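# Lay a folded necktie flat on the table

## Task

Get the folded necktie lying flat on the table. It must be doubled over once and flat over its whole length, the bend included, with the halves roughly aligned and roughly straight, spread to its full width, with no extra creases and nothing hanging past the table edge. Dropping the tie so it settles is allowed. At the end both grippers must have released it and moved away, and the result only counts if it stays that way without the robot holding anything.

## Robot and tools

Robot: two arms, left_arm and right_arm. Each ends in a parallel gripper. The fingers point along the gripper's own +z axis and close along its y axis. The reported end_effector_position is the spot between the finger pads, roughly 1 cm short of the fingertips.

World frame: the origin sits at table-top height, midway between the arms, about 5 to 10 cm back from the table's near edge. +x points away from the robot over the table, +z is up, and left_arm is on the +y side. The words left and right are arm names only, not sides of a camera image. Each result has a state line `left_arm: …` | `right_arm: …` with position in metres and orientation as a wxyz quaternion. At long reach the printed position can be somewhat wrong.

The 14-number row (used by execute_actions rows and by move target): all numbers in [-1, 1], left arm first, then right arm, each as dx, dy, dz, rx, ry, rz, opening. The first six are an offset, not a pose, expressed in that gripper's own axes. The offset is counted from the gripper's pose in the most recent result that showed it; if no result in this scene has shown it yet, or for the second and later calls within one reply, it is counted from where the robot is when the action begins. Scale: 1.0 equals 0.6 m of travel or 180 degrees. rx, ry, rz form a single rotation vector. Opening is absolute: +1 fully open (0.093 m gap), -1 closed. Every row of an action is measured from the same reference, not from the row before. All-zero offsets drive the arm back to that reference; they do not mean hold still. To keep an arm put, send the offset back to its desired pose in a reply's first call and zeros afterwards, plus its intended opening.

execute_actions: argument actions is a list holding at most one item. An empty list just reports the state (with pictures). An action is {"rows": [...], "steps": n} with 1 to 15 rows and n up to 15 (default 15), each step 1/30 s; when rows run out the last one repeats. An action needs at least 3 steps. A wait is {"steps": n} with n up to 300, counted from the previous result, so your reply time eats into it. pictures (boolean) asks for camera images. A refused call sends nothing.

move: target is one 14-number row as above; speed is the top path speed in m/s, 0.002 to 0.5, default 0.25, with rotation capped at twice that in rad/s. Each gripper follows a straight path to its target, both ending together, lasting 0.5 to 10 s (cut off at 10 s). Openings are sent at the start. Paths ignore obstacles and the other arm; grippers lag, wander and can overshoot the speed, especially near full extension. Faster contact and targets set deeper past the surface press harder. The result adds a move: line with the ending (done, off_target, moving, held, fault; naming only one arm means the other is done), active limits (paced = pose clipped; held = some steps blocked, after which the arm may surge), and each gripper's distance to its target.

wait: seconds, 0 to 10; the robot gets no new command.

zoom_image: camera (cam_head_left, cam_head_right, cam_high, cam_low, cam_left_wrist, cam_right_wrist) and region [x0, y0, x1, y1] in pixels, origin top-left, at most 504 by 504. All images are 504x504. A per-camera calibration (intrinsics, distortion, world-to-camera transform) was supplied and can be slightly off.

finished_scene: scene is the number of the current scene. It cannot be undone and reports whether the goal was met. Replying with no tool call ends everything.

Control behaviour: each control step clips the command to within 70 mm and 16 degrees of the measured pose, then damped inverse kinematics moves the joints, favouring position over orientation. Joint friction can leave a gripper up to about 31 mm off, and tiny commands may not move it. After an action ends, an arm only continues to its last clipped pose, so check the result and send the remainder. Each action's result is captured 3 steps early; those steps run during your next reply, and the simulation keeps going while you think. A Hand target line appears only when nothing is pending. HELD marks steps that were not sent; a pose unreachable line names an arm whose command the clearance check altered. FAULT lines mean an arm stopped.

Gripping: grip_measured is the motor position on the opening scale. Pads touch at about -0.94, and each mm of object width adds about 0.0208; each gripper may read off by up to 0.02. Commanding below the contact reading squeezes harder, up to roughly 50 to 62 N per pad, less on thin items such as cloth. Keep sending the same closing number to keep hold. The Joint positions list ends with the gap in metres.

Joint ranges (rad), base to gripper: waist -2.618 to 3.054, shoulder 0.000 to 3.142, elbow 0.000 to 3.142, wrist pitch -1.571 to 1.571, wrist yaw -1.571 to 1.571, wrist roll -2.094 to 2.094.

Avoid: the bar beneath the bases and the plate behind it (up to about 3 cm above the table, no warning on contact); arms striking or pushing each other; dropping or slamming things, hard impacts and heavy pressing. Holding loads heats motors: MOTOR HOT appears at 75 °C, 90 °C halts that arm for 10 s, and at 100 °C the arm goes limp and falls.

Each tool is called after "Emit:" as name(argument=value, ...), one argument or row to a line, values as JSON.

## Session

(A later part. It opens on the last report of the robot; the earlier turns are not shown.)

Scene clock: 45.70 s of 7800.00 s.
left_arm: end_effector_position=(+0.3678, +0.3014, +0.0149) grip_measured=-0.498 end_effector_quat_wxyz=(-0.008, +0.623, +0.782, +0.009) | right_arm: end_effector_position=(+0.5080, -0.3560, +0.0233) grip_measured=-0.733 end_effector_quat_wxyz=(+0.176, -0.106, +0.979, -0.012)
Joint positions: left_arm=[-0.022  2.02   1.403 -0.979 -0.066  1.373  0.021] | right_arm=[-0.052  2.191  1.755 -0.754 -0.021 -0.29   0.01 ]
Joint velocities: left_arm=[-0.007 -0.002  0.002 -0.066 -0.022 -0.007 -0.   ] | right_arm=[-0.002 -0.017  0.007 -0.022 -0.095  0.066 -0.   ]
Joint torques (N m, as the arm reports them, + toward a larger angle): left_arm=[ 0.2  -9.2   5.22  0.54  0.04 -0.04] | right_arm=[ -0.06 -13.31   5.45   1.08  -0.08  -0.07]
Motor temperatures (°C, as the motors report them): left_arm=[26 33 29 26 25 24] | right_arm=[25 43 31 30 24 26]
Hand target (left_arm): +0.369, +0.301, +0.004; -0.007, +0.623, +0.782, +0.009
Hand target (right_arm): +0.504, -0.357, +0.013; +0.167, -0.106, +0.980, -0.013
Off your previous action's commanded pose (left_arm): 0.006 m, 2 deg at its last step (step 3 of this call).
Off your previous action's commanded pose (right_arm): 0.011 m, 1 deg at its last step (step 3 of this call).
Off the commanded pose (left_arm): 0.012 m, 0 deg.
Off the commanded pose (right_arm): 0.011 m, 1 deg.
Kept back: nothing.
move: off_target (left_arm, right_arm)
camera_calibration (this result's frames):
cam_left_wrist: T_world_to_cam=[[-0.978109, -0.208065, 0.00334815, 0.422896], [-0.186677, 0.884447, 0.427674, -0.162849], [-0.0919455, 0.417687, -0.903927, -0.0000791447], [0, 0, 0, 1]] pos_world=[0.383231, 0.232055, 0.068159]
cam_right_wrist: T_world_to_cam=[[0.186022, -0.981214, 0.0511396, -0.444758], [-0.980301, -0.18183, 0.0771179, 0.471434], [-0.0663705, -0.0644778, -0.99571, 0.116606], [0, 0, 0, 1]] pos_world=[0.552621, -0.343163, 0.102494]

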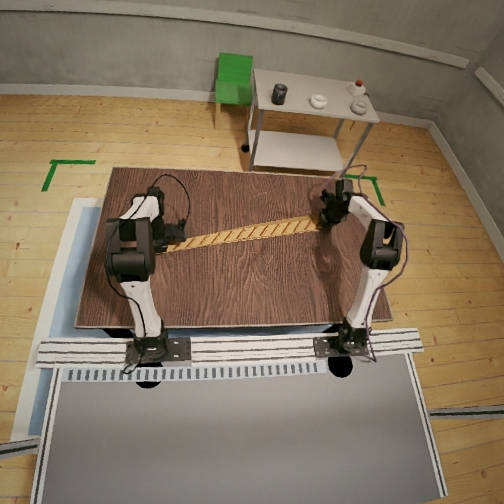

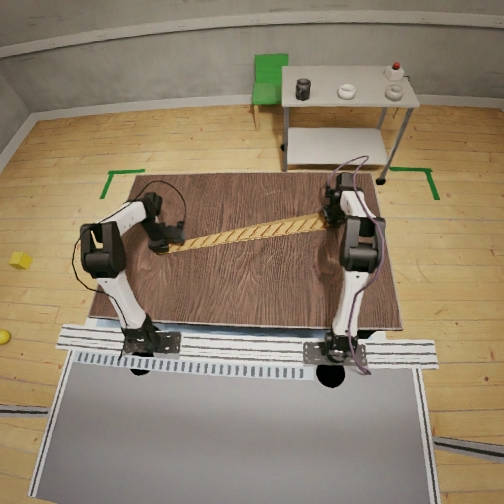

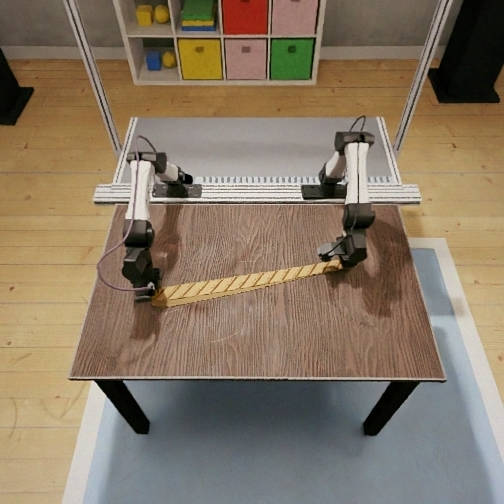

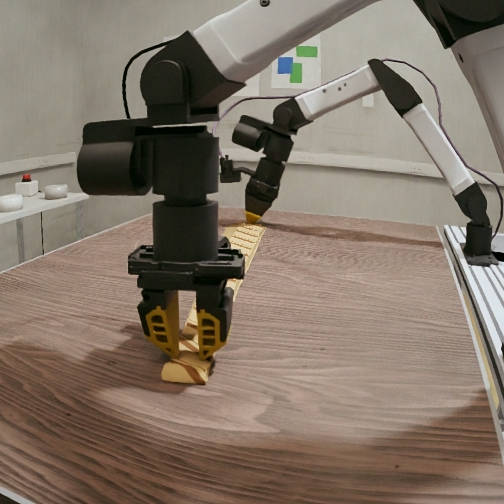

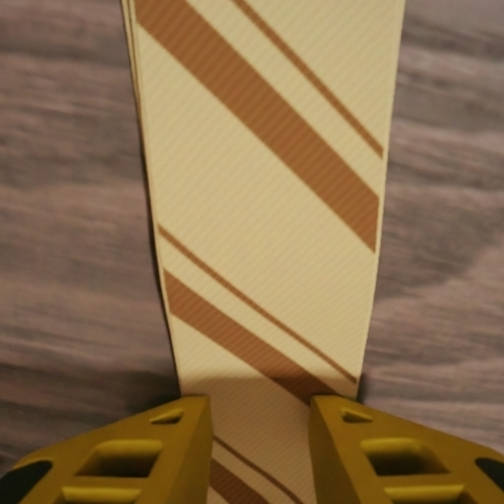

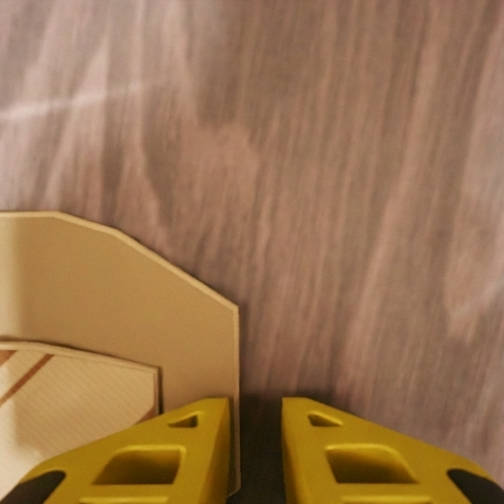

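Emit:
execute_actions(
  actions=[],
)

Scene clock: 46.10 s of 7800.00 s.
left_arm: end_effector_position=(+0.3679, +0.3014, +0.0149) grip_measured=-0.498 end_effector_quat_wxyz=(-0.008, +0.623, +0.782, +0.009) | right_arm: end_effector_position=(+0.5080, -0.3560, +0.0233) grip_measured=-0.733 end_effector_quat_wxyz=(+0.176, -0.106, +0.979, -0.012)
Joint positions: left_arm=[-0.022  2.02   1.403 -0.979 -0.066  1.373  0.021] | right_arm=[-0.052  2.191  1.755 -0.754 -0.021 -0.29   0.01 ]
Joint velocities: left_arm=[-0.007  0.007 -0.007 -0.125 -0.051  0.037 -0.   ] | right_arm=[-0.007 -0.012 -0.002  0.037 -0.037 -0.037 -0.   ]
Joint torques (N m, as the arm reports them, + toward a larger angle): left_arm=[ 0.3  -9.19  5.28  0.55  0.04 -0.04] | right_arm=[ -0.07 -13.3    5.45   1.08  -0.07  -0.06]
Motor temperatures (°C, as the motors report them): left_arm=[26 33 29 26 25 24] | right_arm=[25 43 31 30 24 26]
Hand target (left_arm): +0.369, +0.301, +0.004; -0.007, +0.623, +0.782, +0.009
Hand target (right_arm): +0.504, -0.357, +0.013; +0.167, -0.106, +0.980, -0.013
Off the commanded pose (left_arm): 0.012 m, 0 deg.
Off the commanded pose (right_arm): 0.011 m, 1 deg.
Kept back: nothing.
Steps of this call (steps 1 to 12: nothing new was sent). Readings (end_effector_position):
1: left_arm (+0.3679, +0.3014, +0.0149) | right_arm (+0.5080, -0.3560, +0.0233)
2: left_arm (+0.3679, +0.3014, +0.0149) | right_arm (+0.5080, -0.3560, +0.0233)
4: left_arm (+0.3679, +0.3014, +0.0149) | right_arm (+0.5080, -0.3560, +0.0233)
8: left_arm (+0.3679, +0.3014, +0.0149) | right_arm (+0.5080, -0.3560, +0.0233)
12: the state above
camera_calibration (this result's frames):
cam_left_wrist: T_world_to_cam=[[-0.978107, -0.208081, 0.00297324, 0.422996], [-0.186854, 0.884439, 0.427613, -0.162766], [-0.0916078, 0.417696, -0.903957, -0.000198169], [0, 0, 0, 1]] pos_world=[0.383304, 0.232057, 0.068164]
cam_right_wrist: T_world_to_cam=[[0.186022, -0.981214, 0.0511396, -0.444758], [-0.980301, -0.18183, 0.0771179, 0.471434], [-0.0663705, -0.0644778, -0.99571, 0.116606], [0, 0, 0, 1]] pos_world=[0.552621, -0.343163, 0.102494]

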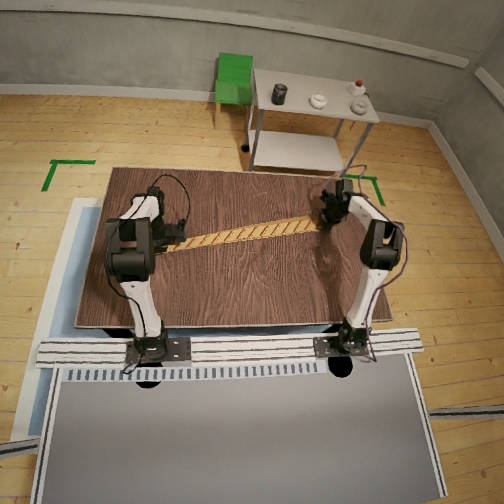

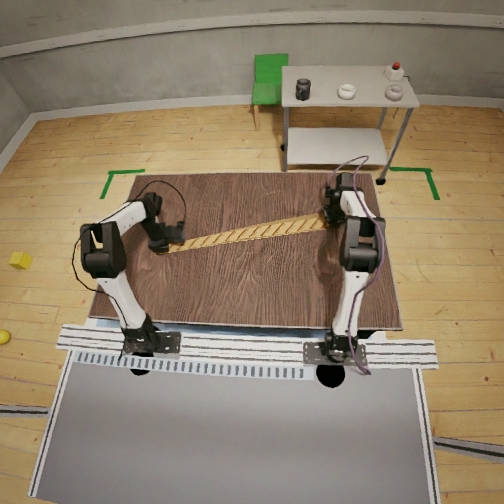

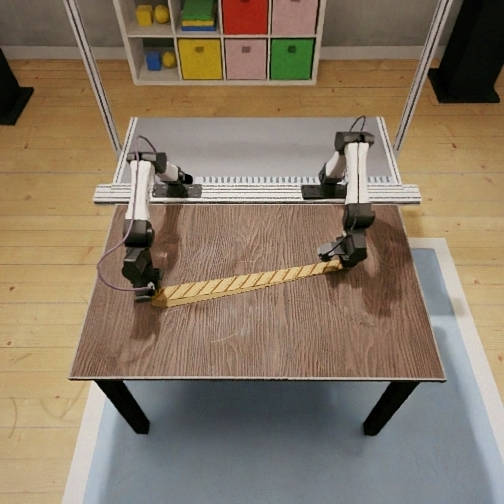

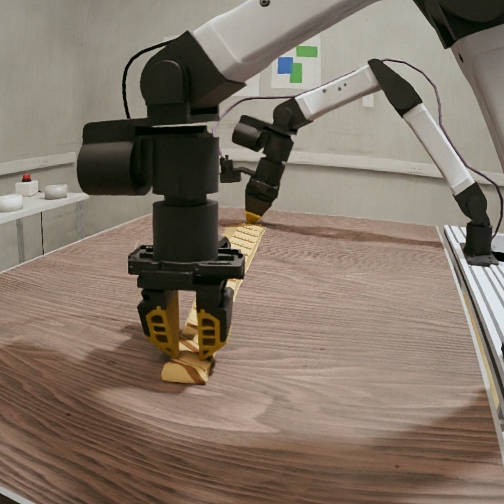

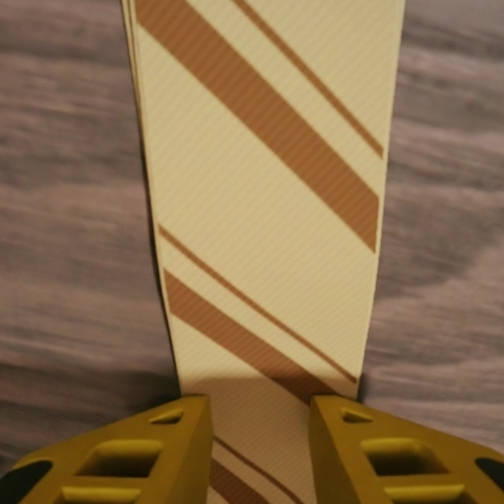

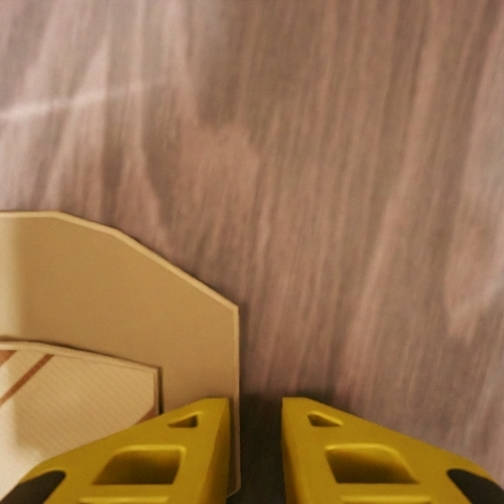

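Emit:
execute_actions(
  actions=[
    {"rows": [[0,0,-0.01,0,0,0,-0.5, 0.012,0,0.014,0,0.006,0,-0.73],[0,0,-0.02,0,0,0,-0.5, 0.012,0,0.014,0,0.006,0,-0.73],[0,0,-0.03,0,0,0,-0.5, 0.012,0,0.014,0,0.006,0,-0.73],[0,0,-0.038,0,0,0,-0.5, 0.012,0,0.014,0,0.006,0,-0.73],[0.003,0,-0.043,0,0,0,-0.5, 0.012,0,0.014,0,0.006,0,-0.73],[0.008,-0.001,-0.043,0,0,0,-0.5, 0.012,0,0.014,0,0.006,0,-0.73],[0.014,-0.002,-0.043,0,0,0,-0.5, 0.012,0,0.014,0,0.006,0,-0.73],[0.021,-0.003,-0.043,0,0,0,-0.5, 0.012,0,0.014,0,0.006,0,-0.73],[0.028,-0.004,-0.043,0,0,0,-0.5, 0.012,0,0.014,0,0.006,0,-0.73],[0.034,-0.005,-0.043,0,0,0,-0.5, 0.012,0,0.014,0,0.006,0,-0.73],[0.039,-0.005,-0.043,0,0,0,-0.5, 0.012,0,0.014,0,0.006,0,-0.73],[0.042,-0.005,-0.043,0,0,0,-0.5, 0.012,0,0.014,0,0.006,0,-0.73]], "steps": 15},
  ],
)

Emit:
move(
  target=[0,0,0.065,0,0,0,-0.5, 0.012,0,0.014,0,0.006,0,-0.73],
  speed=0.06,
)

Scene clock: 47.03 s of 7800.00 s.
left_arm: end_effector_position=(+0.3643, +0.3171, +0.0374) grip_measured=-0.498 end_effector_quat_wxyz=(-0.005, +0.618, +0.786, +0.011) | right_arm: end_effector_position=(+0.5080, -0.3560, +0.0233) grip_measured=-0.733 end_effector_quat_wxyz=(+0.176, -0.106, +0.979, -0.012)
Joint positions: left_arm=[ 0.019  1.976  1.436 -1.046 -0.066  1.402  0.021] | right_arm=[-0.052  2.191  1.755 -0.754 -0.021 -0.29   0.01 ]
Joint velocities: left_arm=[ 0.325 -0.085 -0.012 -0.037 -0.037  0.271 -0.   ] | right_arm=[ 0.012 -0.007  0.002 -0.066 -0.022 -0.051 -0.   ]
Joint torques (N m, as the arm reports them, + toward a larger angle): left_arm=[  0.38 -11.2    7.07   0.08   0.03   0.03] | right_arm=[ -0.07 -13.29   5.48   1.08  -0.08  -0.07]
Motor temperatures (°C, as the motors report them): left_arm=[26 33 29 26 25 24] | right_arm=[25 44 31 31 24 26]
Steps of this call (steps 1 to 16: nothing new was sent; steps 17 to 28: the first 12 steps of this action). Readings (end_effector_position):
17: left_arm (+0.3675, +0.3014, +0.0155) | right_arm (+0.5080, -0.3560, +0.0233)
18: left_arm (+0.3672, +0.3014, +0.0163) | right_arm (+0.5080, -0.3560, +0.0233)
20: left_arm (+0.3663, +0.3015, +0.0194) | right_arm (+0.5080, -0.3560, +0.0233)
24: left_arm (+0.3670, +0.3037, +0.0306) | right_arm (+0.5080, -0.3560, +0.0233)
28: the state above

Scene clock: 48.27 s of 7800.00 s.
left_arm: end_effector_position=(+0.3608, +0.3257, +0.0148) grip_measured=-0.498 end_effector_quat_wxyz=(-0.008, +0.617, +0.787, +0.011) | right_arm: end_effector_position=(+0.5080, -0.3560, +0.0233) grip_measured=-0.733 end_effector_quat_wxyz=(+0.176, -0.106, +0.979, -0.012)
Joint positions: left_arm=[ 0.045  1.995  1.371 -0.963 -0.07   1.427  0.021] | right_arm=[-0.052  2.191  1.755 -0.754 -0.021 -0.29   0.01 ]
Joint velocities: left_arm=[-0.007  0.002 -0.007  0.007 -0.022  0.037  0.   ] | right_arm=[ 0.007 -0.002  0.012  0.066 -0.022  0.081 -0.   ]
Joint torques (N m, as the arm reports them, + toward a larger angle): left_arm=[ 0.7  -8.47  4.4   0.68  0.03  0.02] | right_arm=[ -0.09 -13.29   5.48   1.08  -0.08  -0.06]
Motor temperatures (°C, as the motors report them): left_arm=[26 33 29 26 25 24] | right_arm=[25 44 31 31 24 26]
Hand target (left_arm): +0.361, +0.327, -0.000; -0.009, +0.617, +0.787, +0.010
Hand target (right_arm): +0.504, -0.357, +0.013; +0.167, -0.106, +0.980, -0.013
Off your previous action's commanded pose (left_arm): 0.005 m, 1 deg at its last step (step 3 of this call).
Off your previous action's commanded pose (right_arm): 0.011 m, 1 deg at its last step (step 3 of this call).
Off the commanded pose (left_arm): 0.016 m, 0 deg.
Off the commanded pose (right_arm): 0.011 m, 1 deg.
Kept back: nothing.
move: off_target (left_arm, right_arm)
camera_calibration (this result's frames):
cam_left_wrist: T_world_to_cam=[[-0.975097, -0.221776, -0.00115507, 0.42455], [-0.20079, 0.880593, 0.429231, -0.179308], [-0.0941759, 0.418774, -0.903194, -0.0105912], [0, 0, 0, 1]] pos_world=[0.376977, 0.256488, 0.067889]
cam_right_wrist: T_world_to_cam=[[0.186022, -0.981214, 0.0511396, -0.444758], [-0.980301, -0.18183, 0.0771179, 0.471434], [-0.0663705, -0.0644778, -0.99571, 0.116606], [0, 0, 0, 1]] pos_world=[0.552621, -0.343163, 0.102494]

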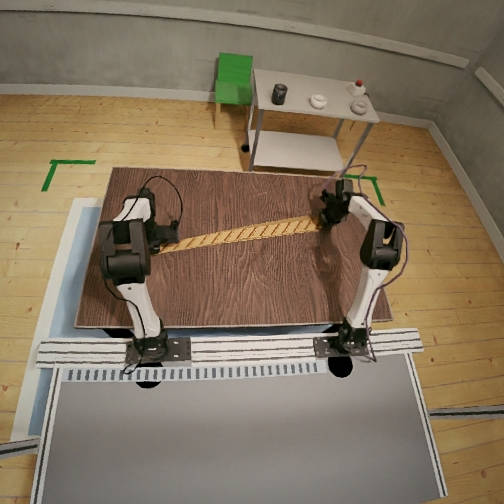

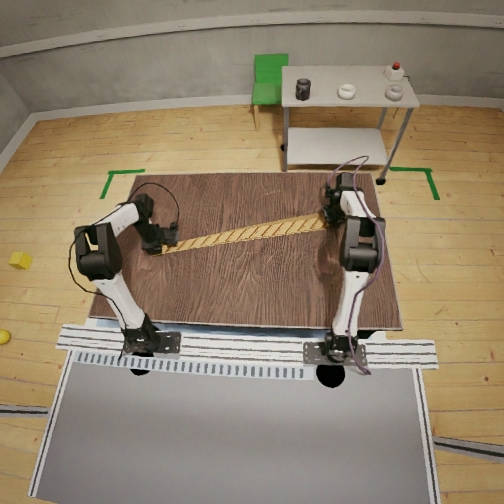

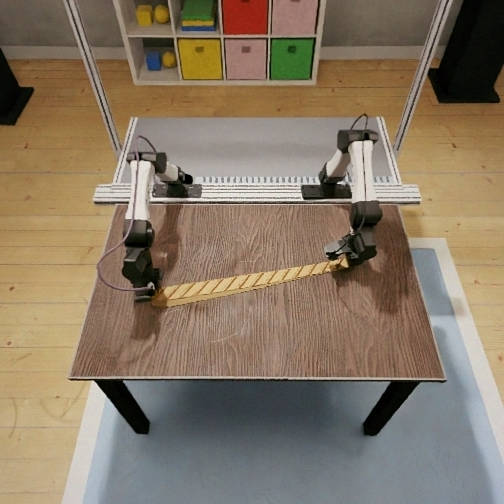

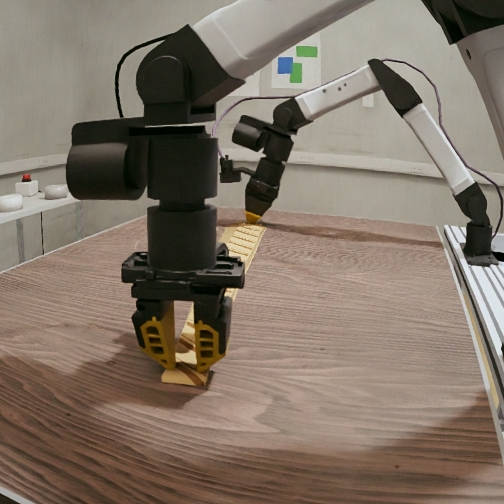

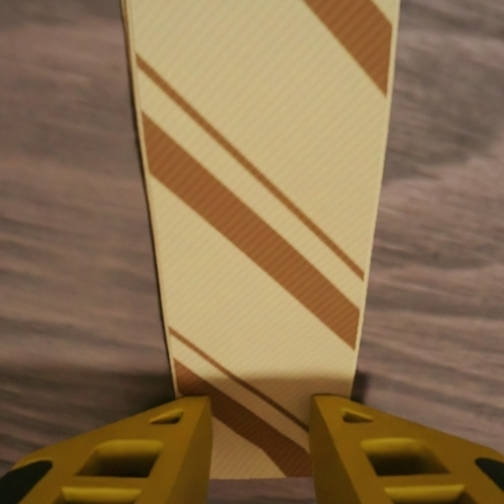

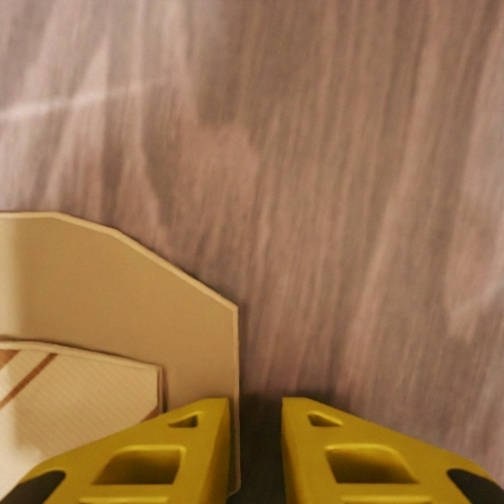

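Emit:
execute_actions(
  actions=[
    {"rows": [[0,0,-0.01,0,0,0,-0.5, 0.012,0,0.014,0,0.006,0,-0.73],[0,0,-0.02,0,0,0,-0.5, 0.012,0,0.014,0,0.006,0,-0.73],[0,0,-0.03,0,0,0,-0.5, 0.012,0,0.014,0,0.006,0,-0.73],[0,0,-0.036,0,0,0,-0.5, 0.012,0,0.014,0,0.006,0,-0.73],[0.002,0,-0.04,0,0,0,-0.5, 0.012,0,0.014,0,0.006,0,-0.73],[0.005,0,-0.04,0,0,0,-0.5, 0.012,0,0.014,0,0.006,0,-0.73],[0.009,-0.001,-0.04,0,0,0,-0.5, 0.012,0,0.014,0,0.006,0,-0.73],[0.014,-0.001,-0.04,0,0,0,-0.5, 0.012,0,0.014,0,0.006,0,-0.73],[0.019,-0.002,-0.04,0,0,0,-0.5, 0.012,0,0.014,0,0.006,0,-0.73],[0.023,-0.002,-0.04,0,0,0,-0.5, 0.012,0,0.014,0,0.006,0,-0.73],[0.026,-0.002,-0.04,0,0,0,-0.5, 0.012,0,0.014,0,0.006,0,-0.73],[0.028,-0.002,-0.04,0,0,0,-0.5, 0.012,0,0.014,0,0.006,0,-0.73]], "steps": 15},
  ],
)

Emit:
move(
  target=[0,0,0.068,0,0,0,-0.5, 0.012,0,0.014,0,0.006,0,-0.73],
  speed=0.055,
)

Scene clock: 49.03 s of 7800.00 s.
left_arm: end_effector_position=(+0.3575, +0.3354, +0.0333) grip_measured=-0.498 end_effector_quat_wxyz=(-0.007, +0.614, +0.789, +0.011) | right_arm: end_effector_position=(+0.5080, -0.3560, +0.0233) grip_measured=-0.733 end_effector_quat_wxyz=(+0.176, -0.106, +0.979, -0.012)
Joint positions: left_arm=[ 0.071  1.963  1.405 -1.027 -0.07   1.444  0.021] | right_arm=[-0.052  2.191  1.755 -0.754 -0.021 -0.29   0.01 ]
Joint velocities: left_arm=[ 0.232 -0.017 -0.032 -0.154 -0.095  0.139 -0.001] | right_arm=[ 0.002 -0.012 -0.017 -0.022  0.066 -0.022 -0.   ]
Joint torques (N m, as the arm reports them, + toward a larger angle): left_arm=[  0.54 -11.1    8.13   0.05   0.03   0.03] | right_arm=[ -0.09 -13.3    5.46   1.09  -0.08  -0.06]
Motor temperatures (°C, as the motors report them): left_arm=[26 33 29 26 25 24] | right_arm=[25 44 31 31 24 26]
Steps of this call (steps 1 to 11: nothing new was sent; steps 12 to 23: the first 12 steps of this action). Readings (end_effector_position):
12: left_arm (+0.3603, +0.3257, +0.0153) | right_arm (+0.5080, -0.3560, +0.0233)
13: left_arm (+0.3601, +0.3257, +0.0162) | right_arm (+0.5080, -0.3560, +0.0233)
15: left_arm (+0.3593, +0.3258, +0.0192) | right_arm (+0.5080, -0.3560, +0.0233)
19: left_arm (+0.3605, +0.3270, +0.0292) | right_arm (+0.5080, -0.3560, +0.0233)
23: the state above

Scene clock: 50.30 s of 7800.00 s.
left_arm: end_effector_position=(+0.3533, +0.3405, +0.0131) grip_measured=-0.498 end_effector_quat_wxyz=(-0.011, +0.614, +0.790, +0.010) | right_arm: end_effector_position=(+0.5080, -0.3560, +0.0233) grip_measured=-0.733 end_effector_quat_wxyz=(+0.176, -0.106, +0.979, -0.012)
Joint positions: left_arm=[ 0.087  1.981  1.347 -0.957 -0.073  1.459  0.021] | right_arm=[-0.052  2.191  1.755 -0.754 -0.021 -0.29   0.01 ]
Joint velocities: left_arm=[-0.002  0.007  0.002 -0.022 -0.007  0.007  0.001] | right_arm=[-0.002 -0.012 -0.012 -0.022  0.022  0.022 -0.001]
Joint torques (N m, as the arm reports them, + toward a larger angle): left_arm=[ 0.74 -7.59  3.51  0.82  0.03  0.03] | right_arm=[ -0.07 -13.31   5.46   1.08  -0.08  -0.07]
Motor temperatures (°C, as the motors report them): left_arm=[26 33 29 26 25 24] | right_arm=[25 44 31 31 24 26]
Hand target (left_arm): +0.353, +0.342, -0.007; -0.012, +0.614, +0.790, +0.008
Hand target (right_arm): +0.504, -0.357, +0.013; +0.167, -0.106, +0.980, -0.013
Off your previous action's commanded pose (left_arm): 0.006 m, 1 deg at its last step (step 3 of this call).
Off your previous action's commanded pose (right_arm): 0.011 m, 1 deg at its last step (step 3 of this call).
Off the commanded pose (left_arm): 0.021 m, 0 deg.
Off the commanded pose (right_arm): 0.011 m, 1 deg.
Kept back: nothing.
move: off_target (left_arm, right_arm)
camera_calibration (this result's frames):
cam_left_wrist: T_world_to_cam=[[-0.972882, -0.231245, 0.005118, 0.422886], [-0.206416, 0.877982, 0.431903, -0.190239], [-0.104369, 0.419134, -0.901906, -0.0155244], [0, 0, 0, 1]] pos_world=[0.370529, 0.271323, 0.0659988]
cam_right_wrist: T_world_to_cam=[[0.186022, -0.981214, 0.0511396, -0.444758], [-0.980301, -0.18183, 0.0771179, 0.471434], [-0.0663705, -0.0644778, -0.99571, 0.116606], [0, 0, 0, 1]] pos_world=[0.552621, -0.343163, 0.102494]

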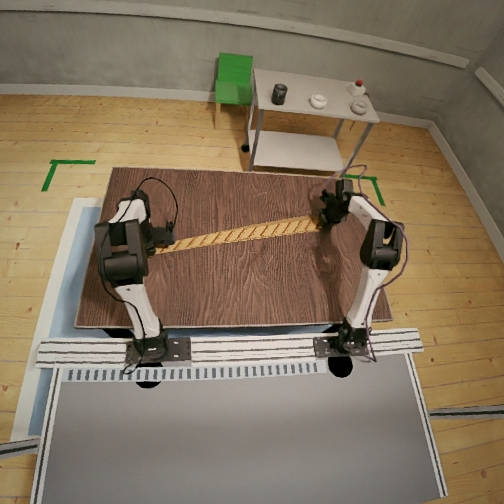

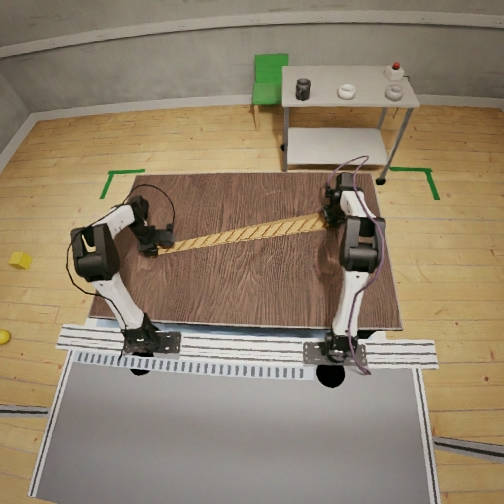

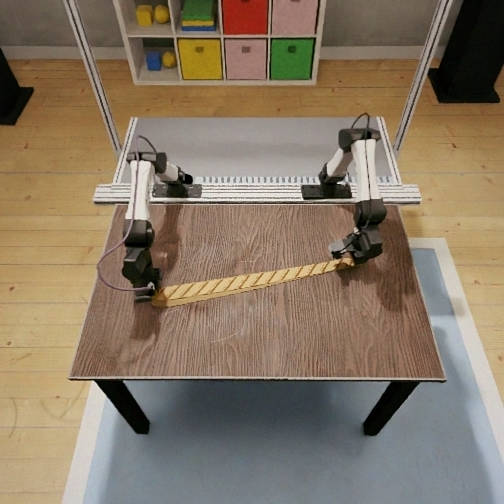

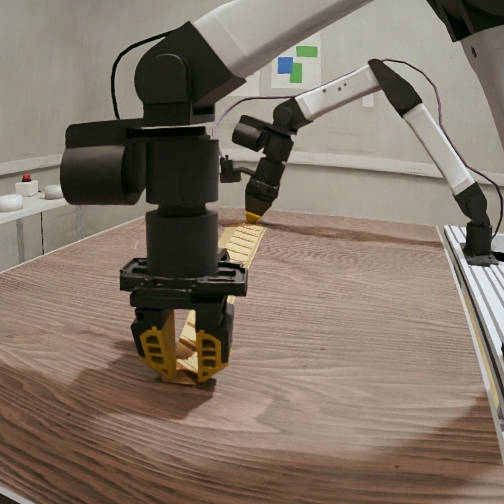

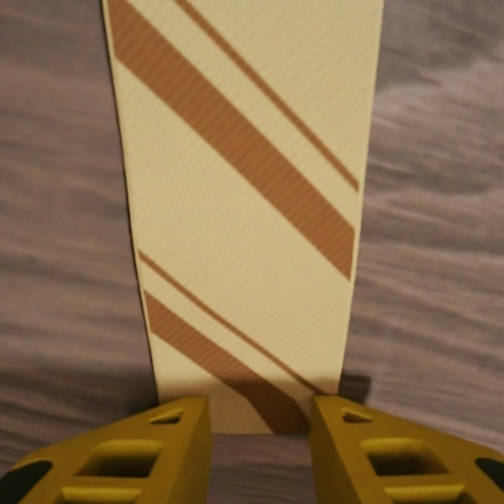

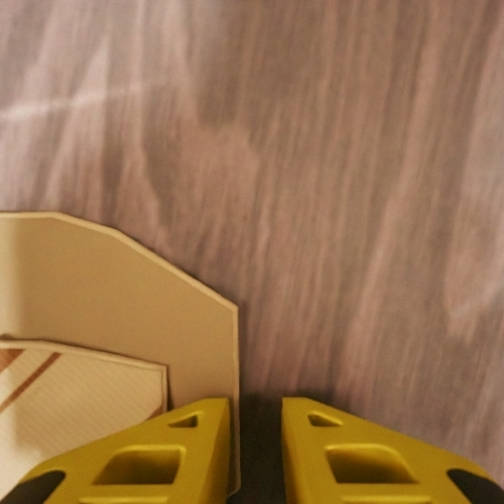

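Emit:
move(
  target=[0,0,-0.12,0,0,0,-0.5, 0.012,0,0.014,0,0.006,0,-0.73],
  speed=0.15,
)

Emit:
zoom_image(
  camera="cam_low",
  region=[110, 210, 310, 410],
)

Emit:
zoom_image(
  camera="cam_high",
  region=[140, 220, 380, 330],
)

Scene clock: 51.63 s of 7800.00 s.
left_arm: end_effector_position=(+0.3526, +0.3434, +0.0803) grip_measured=-0.498 end_effector_quat_wxyz=(-0.013, +0.612, +0.791, +0.008) | right_arm: end_effector_position=(+0.5080, -0.3560, +0.0233) grip_measured=-0.733 end_effector_quat_wxyz=(+0.176, -0.106, +0.979, -0.012)
Joint positions: left_arm=[ 0.087  1.921  1.54  -1.215 -0.073  1.455  0.021] | right_arm=[-0.052  2.191  1.755 -0.754 -0.021 -0.29   0.01 ]
Joint velocities: left_arm=[-0.002 -0.002 -0.012 -0.007  0.051  0.066 -0.001] | right_arm=[-0.002  0.017 -0.007  0.037 -0.007 -0.022 -0.   ]
Joint torques (N m, as the arm reports them, + toward a larger angle): left_arm=[ -0.51 -10.51   8.65   0.03   0.03  -0.12] | right_arm=[ -0.07 -13.29   5.47   1.08  -0.08  -0.06]
Motor temperatures (°C, as the motors report them): left_arm=[26 34 29 26 25 24] | right_arm=[25 44 31 31 24 26]
Hand target (left_arm): +0.354, +0.340, +0.085; -0.011, +0.614, +0.789, +0.010
Hand target (right_arm): +0.504, -0.357, +0.013; +0.167, -0.106, +0.980, -0.013
Off the commanded pose (left_arm): 0.007 m, 0 deg.
Off the commanded pose (right_arm): 0.011 m, 1 deg.
Kept back: nothing.
move: off_target (right_arm)
camera_calibration (this result's frames):
cam_left_wrist: T_world_to_cam=[[-0.972009, -0.234735, 0.00993732, 0.423014], [-0.207497, 0.877519, 0.432325, -0.221448], [-0.110202, 0.418162, -0.901663, 0.0461601], [0, 0, 0, 1]] pos_world=[0.37031, 0.274319, 0.133155]
cam_right_wrist: T_world_to_cam=[[0.186022, -0.981214, 0.0511396, -0.444758], [-0.980301, -0.18183, 0.0771179, 0.471434], [-0.0663705, -0.0644778, -0.99571, 0.116606], [0, 0, 0, 1]] pos_world=[0.552621, -0.343163, 0.102494]

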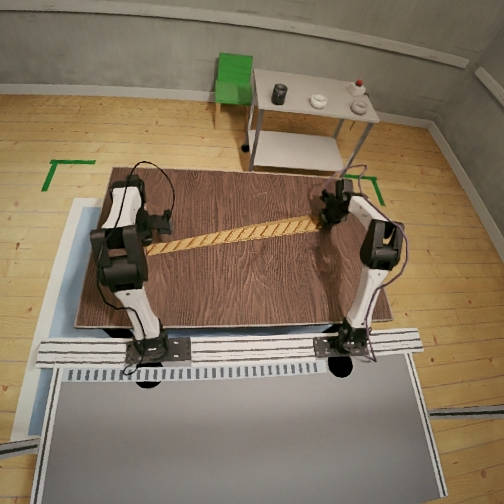

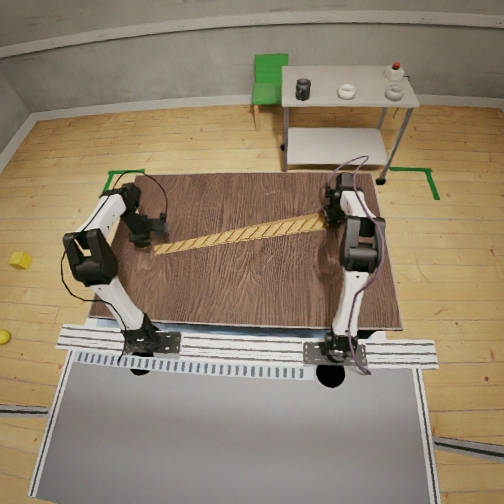

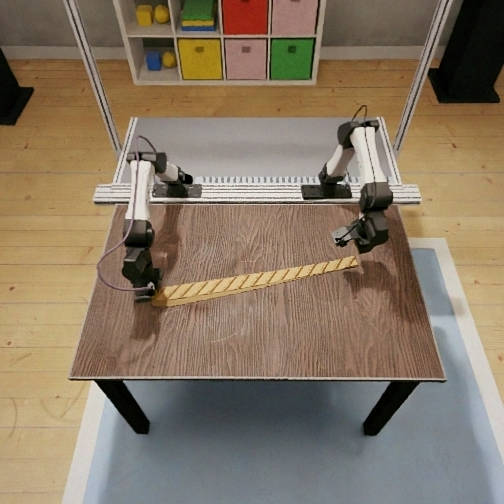

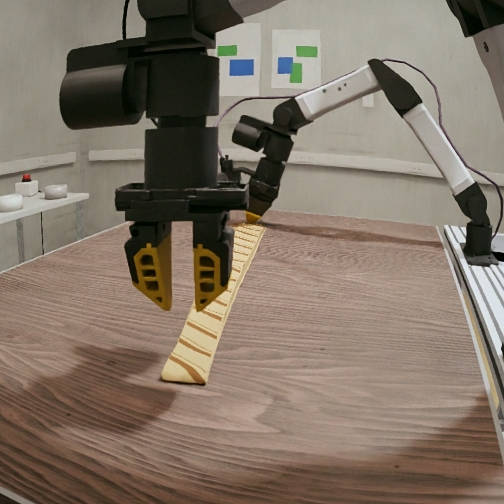

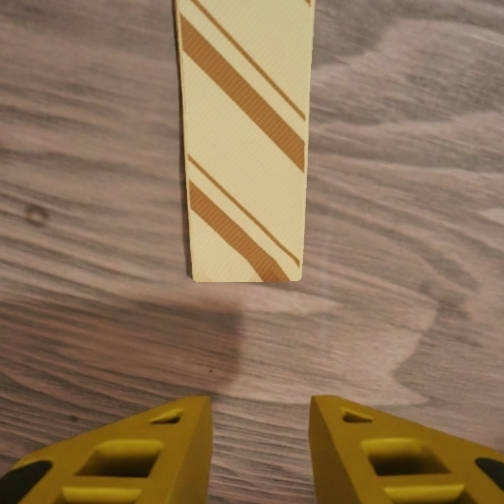

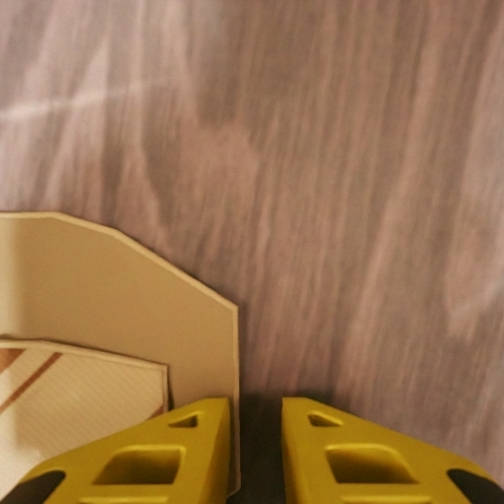

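Region (110, 210, 310, 410) of cam_low's 504x504 image, scaled by 2.520, with more detail than that image has.

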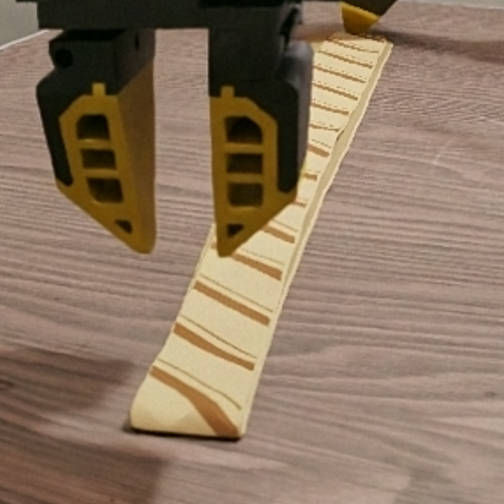

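Region (140, 220, 380, 330) of cam_high's 504x504 image, scaled by 2.100, with more detail than that image has; it fills the top 231 rows of this view, and the rest is white.

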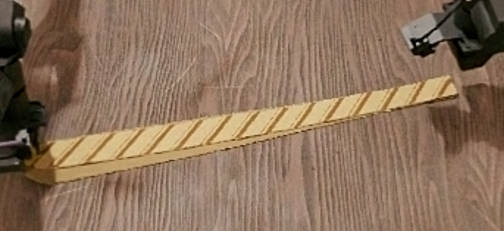

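Emit:
move(
  target=[0.01,-0.08,-0.06,0,0,0,-0.5, -0.034,0,-0.094,0,0,0,-0.73],
  speed=0.15,
)

Emit:
move(
  target=[0.017,-0.14,-0.07,0,0,0,-0.5, 0.24,0.05,-0.26,0,0,0,-0.73],
  speed=0.3,
)

Emit:
zoom_image(
  camera="cam_low",
  region=[110, 210, 310, 410],
)

Emit:
zoom_image(
  camera="cam_high",
  region=[140, 220, 380, 330],
)

Scene clock: 53.00 s of 7800.00 s.
left_arm: end_effector_position=(+0.3115, +0.3394, +0.1191) grip_measured=-0.498 end_effector_quat_wxyz=(-0.005, +0.612, +0.791, +0.015) | right_arm: end_effector_position=(+0.5065, -0.3569, +0.0755) grip_measured=-0.733 end_effector_quat_wxyz=(+0.172, -0.106, +0.979, -0.011)
Joint positions: left_arm=[ 0.087  1.733  1.459 -1.301 -0.073  1.455  0.021] | right_arm=[-0.052  2.163  1.921 -0.955 -0.021 -0.289  0.01 ]
Joint velocities: left_arm=[-0.012 -0.002 -0.007 -0.051  0.081  0.022  0.   ] | right_arm=[ 0.002  0.002 -0.007 -0.022 -0.022 -0.095  0.   ]
Joint torques (N m, as the arm reports them, + toward a larger angle): left_arm=[ 0.05 -8.87  5.99  0.08  0.03 -0.08] | right_arm=[  0.78 -14.88   7.86   0.86  -0.09   0.01]
Motor temperatures (°C, as the motors report them): left_arm=[26 34 29 26 25 24] | right_arm=[25 44 31 31 24 26]
Hand target (left_arm): +0.305, +0.337, +0.117; -0.013, +0.612, +0.791, +0.008
Hand target (right_arm): +0.507, -0.353, +0.083; +0.176, -0.106, +0.979, -0.012
Off the commanded pose (left_arm): 0.008 m, 1 deg.
Off the commanded pose (right_arm): 0.009 m, 0 deg.
Kept back: nothing.
move: done
camera_calibration (this result's frames):
cam_left_wrist: T_world_to_cam=[[-0.971772, -0.23565, -0.0112982, 0.384513], [-0.217443, 0.876055, 0.430403, -0.239451], [-0.0915267, 0.420711, -0.902566, 0.0717116], [0, 0, 0, 1]] pos_world=[0.328156, 0.270213, 0.172129]
cam_right_wrist: T_world_to_cam=[[0.185474, -0.981432, 0.0488852, -0.447712], [-0.979886, -0.180995, 0.0840494, 0.465324], [-0.0736408, -0.0634909, -0.995262, 0.17244], [0, 0, 0, 1]] pos_world=[0.551702, -0.344229, 0.154399]

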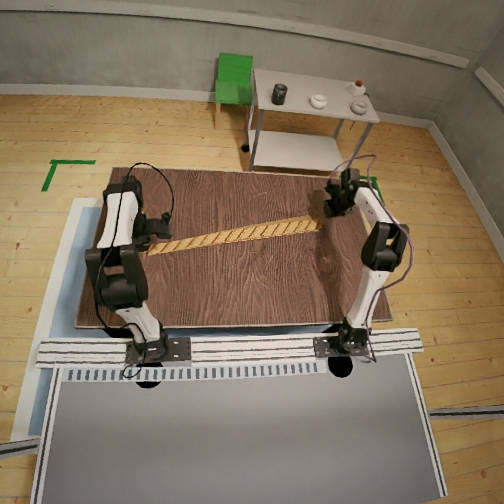

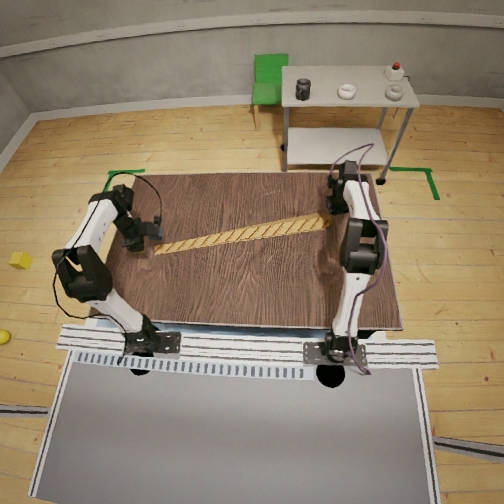

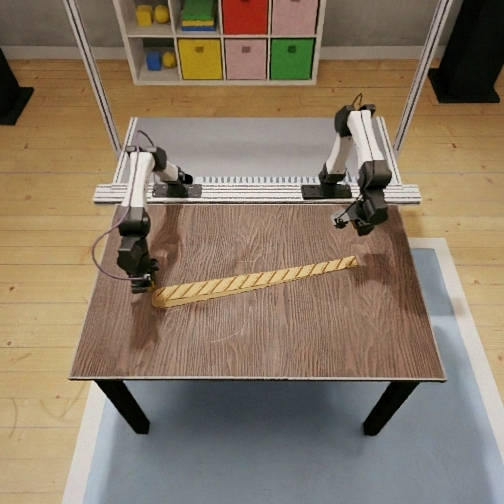

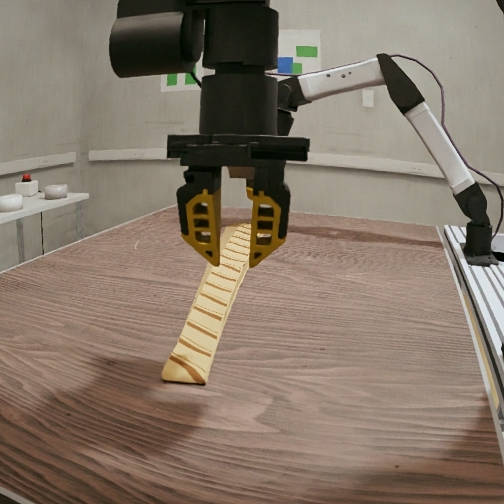

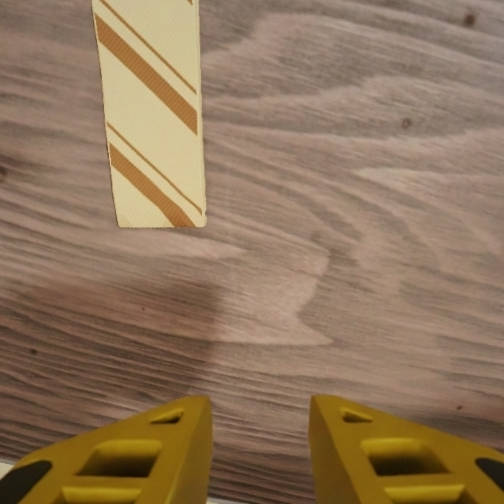

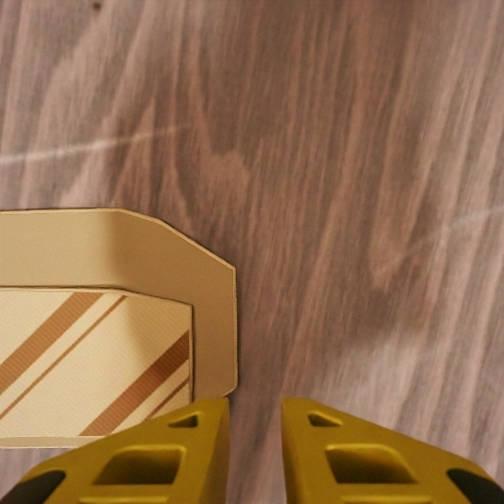

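Scene clock: 54.37 s of 7800.00 s.
left_arm: end_effector_position=(+0.2341, +0.3306, +0.1633) grip_measured=-0.498 end_effector_quat_wxyz=(+0.003, +0.611, +0.791, +0.024) | right_arm: end_effector_position=(+0.3210, -0.3611, +0.1750) grip_measured=-0.733 end_effector_quat_wxyz=(+0.180, -0.105, +0.978, -0.019)
Joint positions: left_arm=[ 0.087  1.429  1.333 -1.457 -0.073  1.455  0.021] | right_arm=[-0.106  1.423  1.384 -1.14  -0.029 -0.339  0.01 ]
Joint velocities: left_arm=[ 0.027  0.002  0.007  0.022 -0.007 -0.007 -0.001] | right_arm=[-0.027  0.007 -0.012 -0.007  0.022 -0.051  0.001]
Joint torques (N m, as the arm reports them, + toward a larger angle): left_arm=[-0.02 -5.76  5.62  0.14  0.02 -0.09] | right_arm=[-0.57 -7.41  5.72  0.9  -0.27 -0.11]
Motor temperatures (°C, as the motors report them): left_arm=[26 34 29 26 25 24] | right_arm=[25 44 31 31 24 26]
Hand target (left_arm): +0.227, +0.329, +0.160; -0.005, +0.612, +0.791, +0.016
Hand target (right_arm): +0.315, -0.360, +0.172; +0.172, -0.106, +0.979, -0.011
Off the commanded pose (left_arm): 0.009 m, 1 deg.
Off the commanded pose (right_arm): 0.007 m, 1 deg.
Kept back: nothing.
move: done
camera_calibration (this result's frames):
cam_left_wrist: T_world_to_cam=[[-0.97102, -0.236561, -0.0340423, 0.311565], [-0.22805, 0.874481, 0.428107, -0.264261], [-0.0715038, 0.423464, -0.903087, 0.102706], [0, 0, 0, 1]] pos_world=[0.249615, 0.261303, 0.21649]
cam_right_wrist: T_world_to_cam=[[0.180104, -0.981508, 0.0648444, -0.423364], [-0.98202, -0.175624, 0.0692259, 0.279676], [-0.0565575, -0.0761463, -0.995491, 0.247527], [0, 0, 0, 1]] pos_world=[0.364897, -0.347569, 0.254503]

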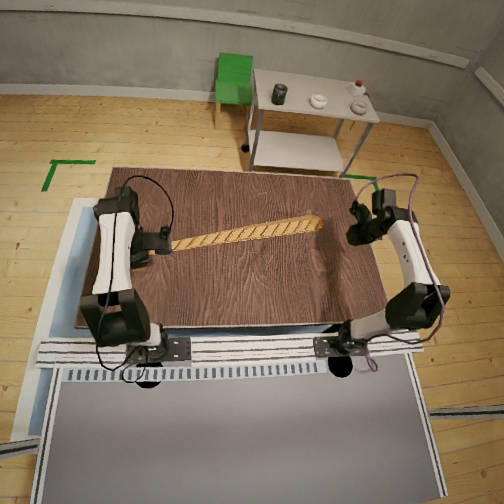

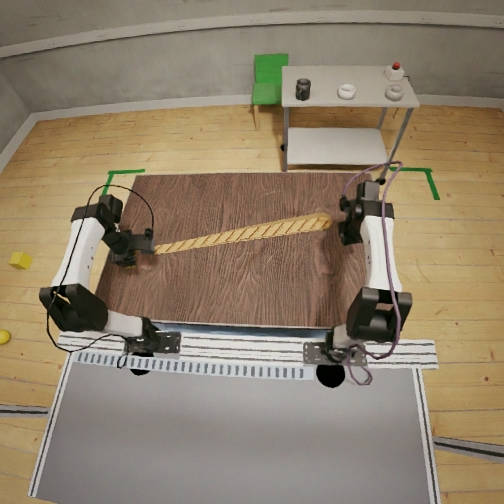

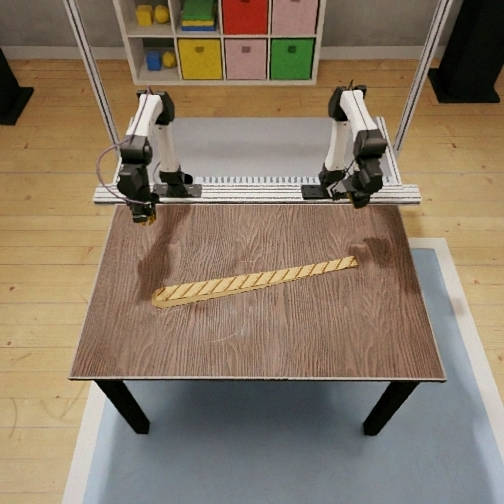

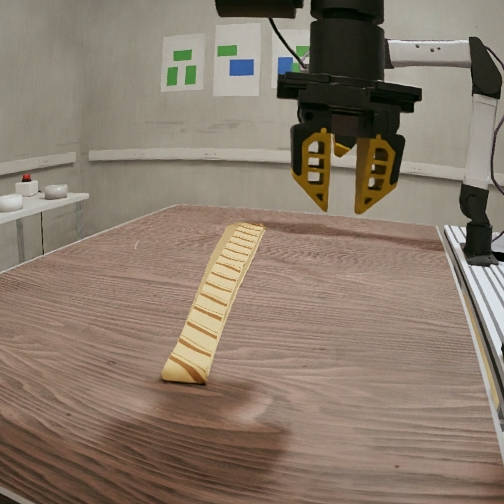

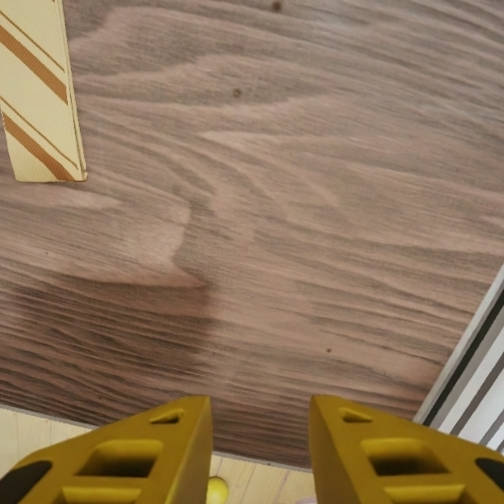

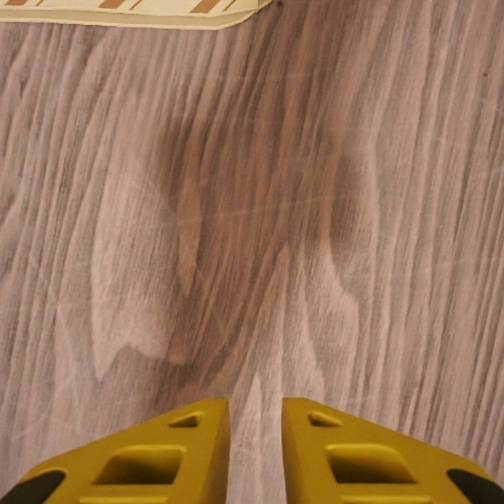

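Region (110, 210, 310, 410) of cam_low's 504x504 image, scaled by 2.520, with more detail than that image has.

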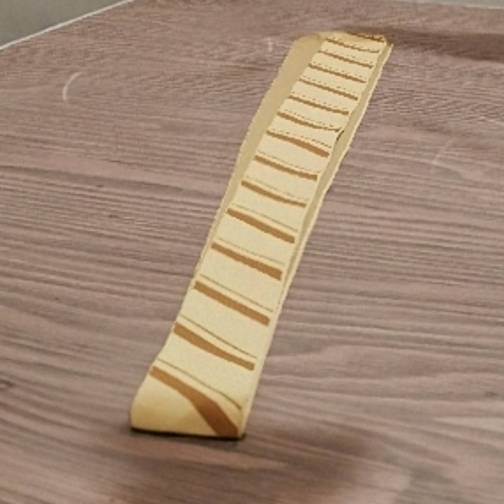

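Region (140, 220, 380, 330) of cam_high's 504x504 image, scaled by 2.100, with more detail than that image has; it fills the top 231 rows of this view, and the rest is white.

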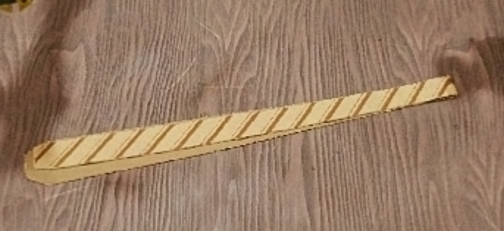

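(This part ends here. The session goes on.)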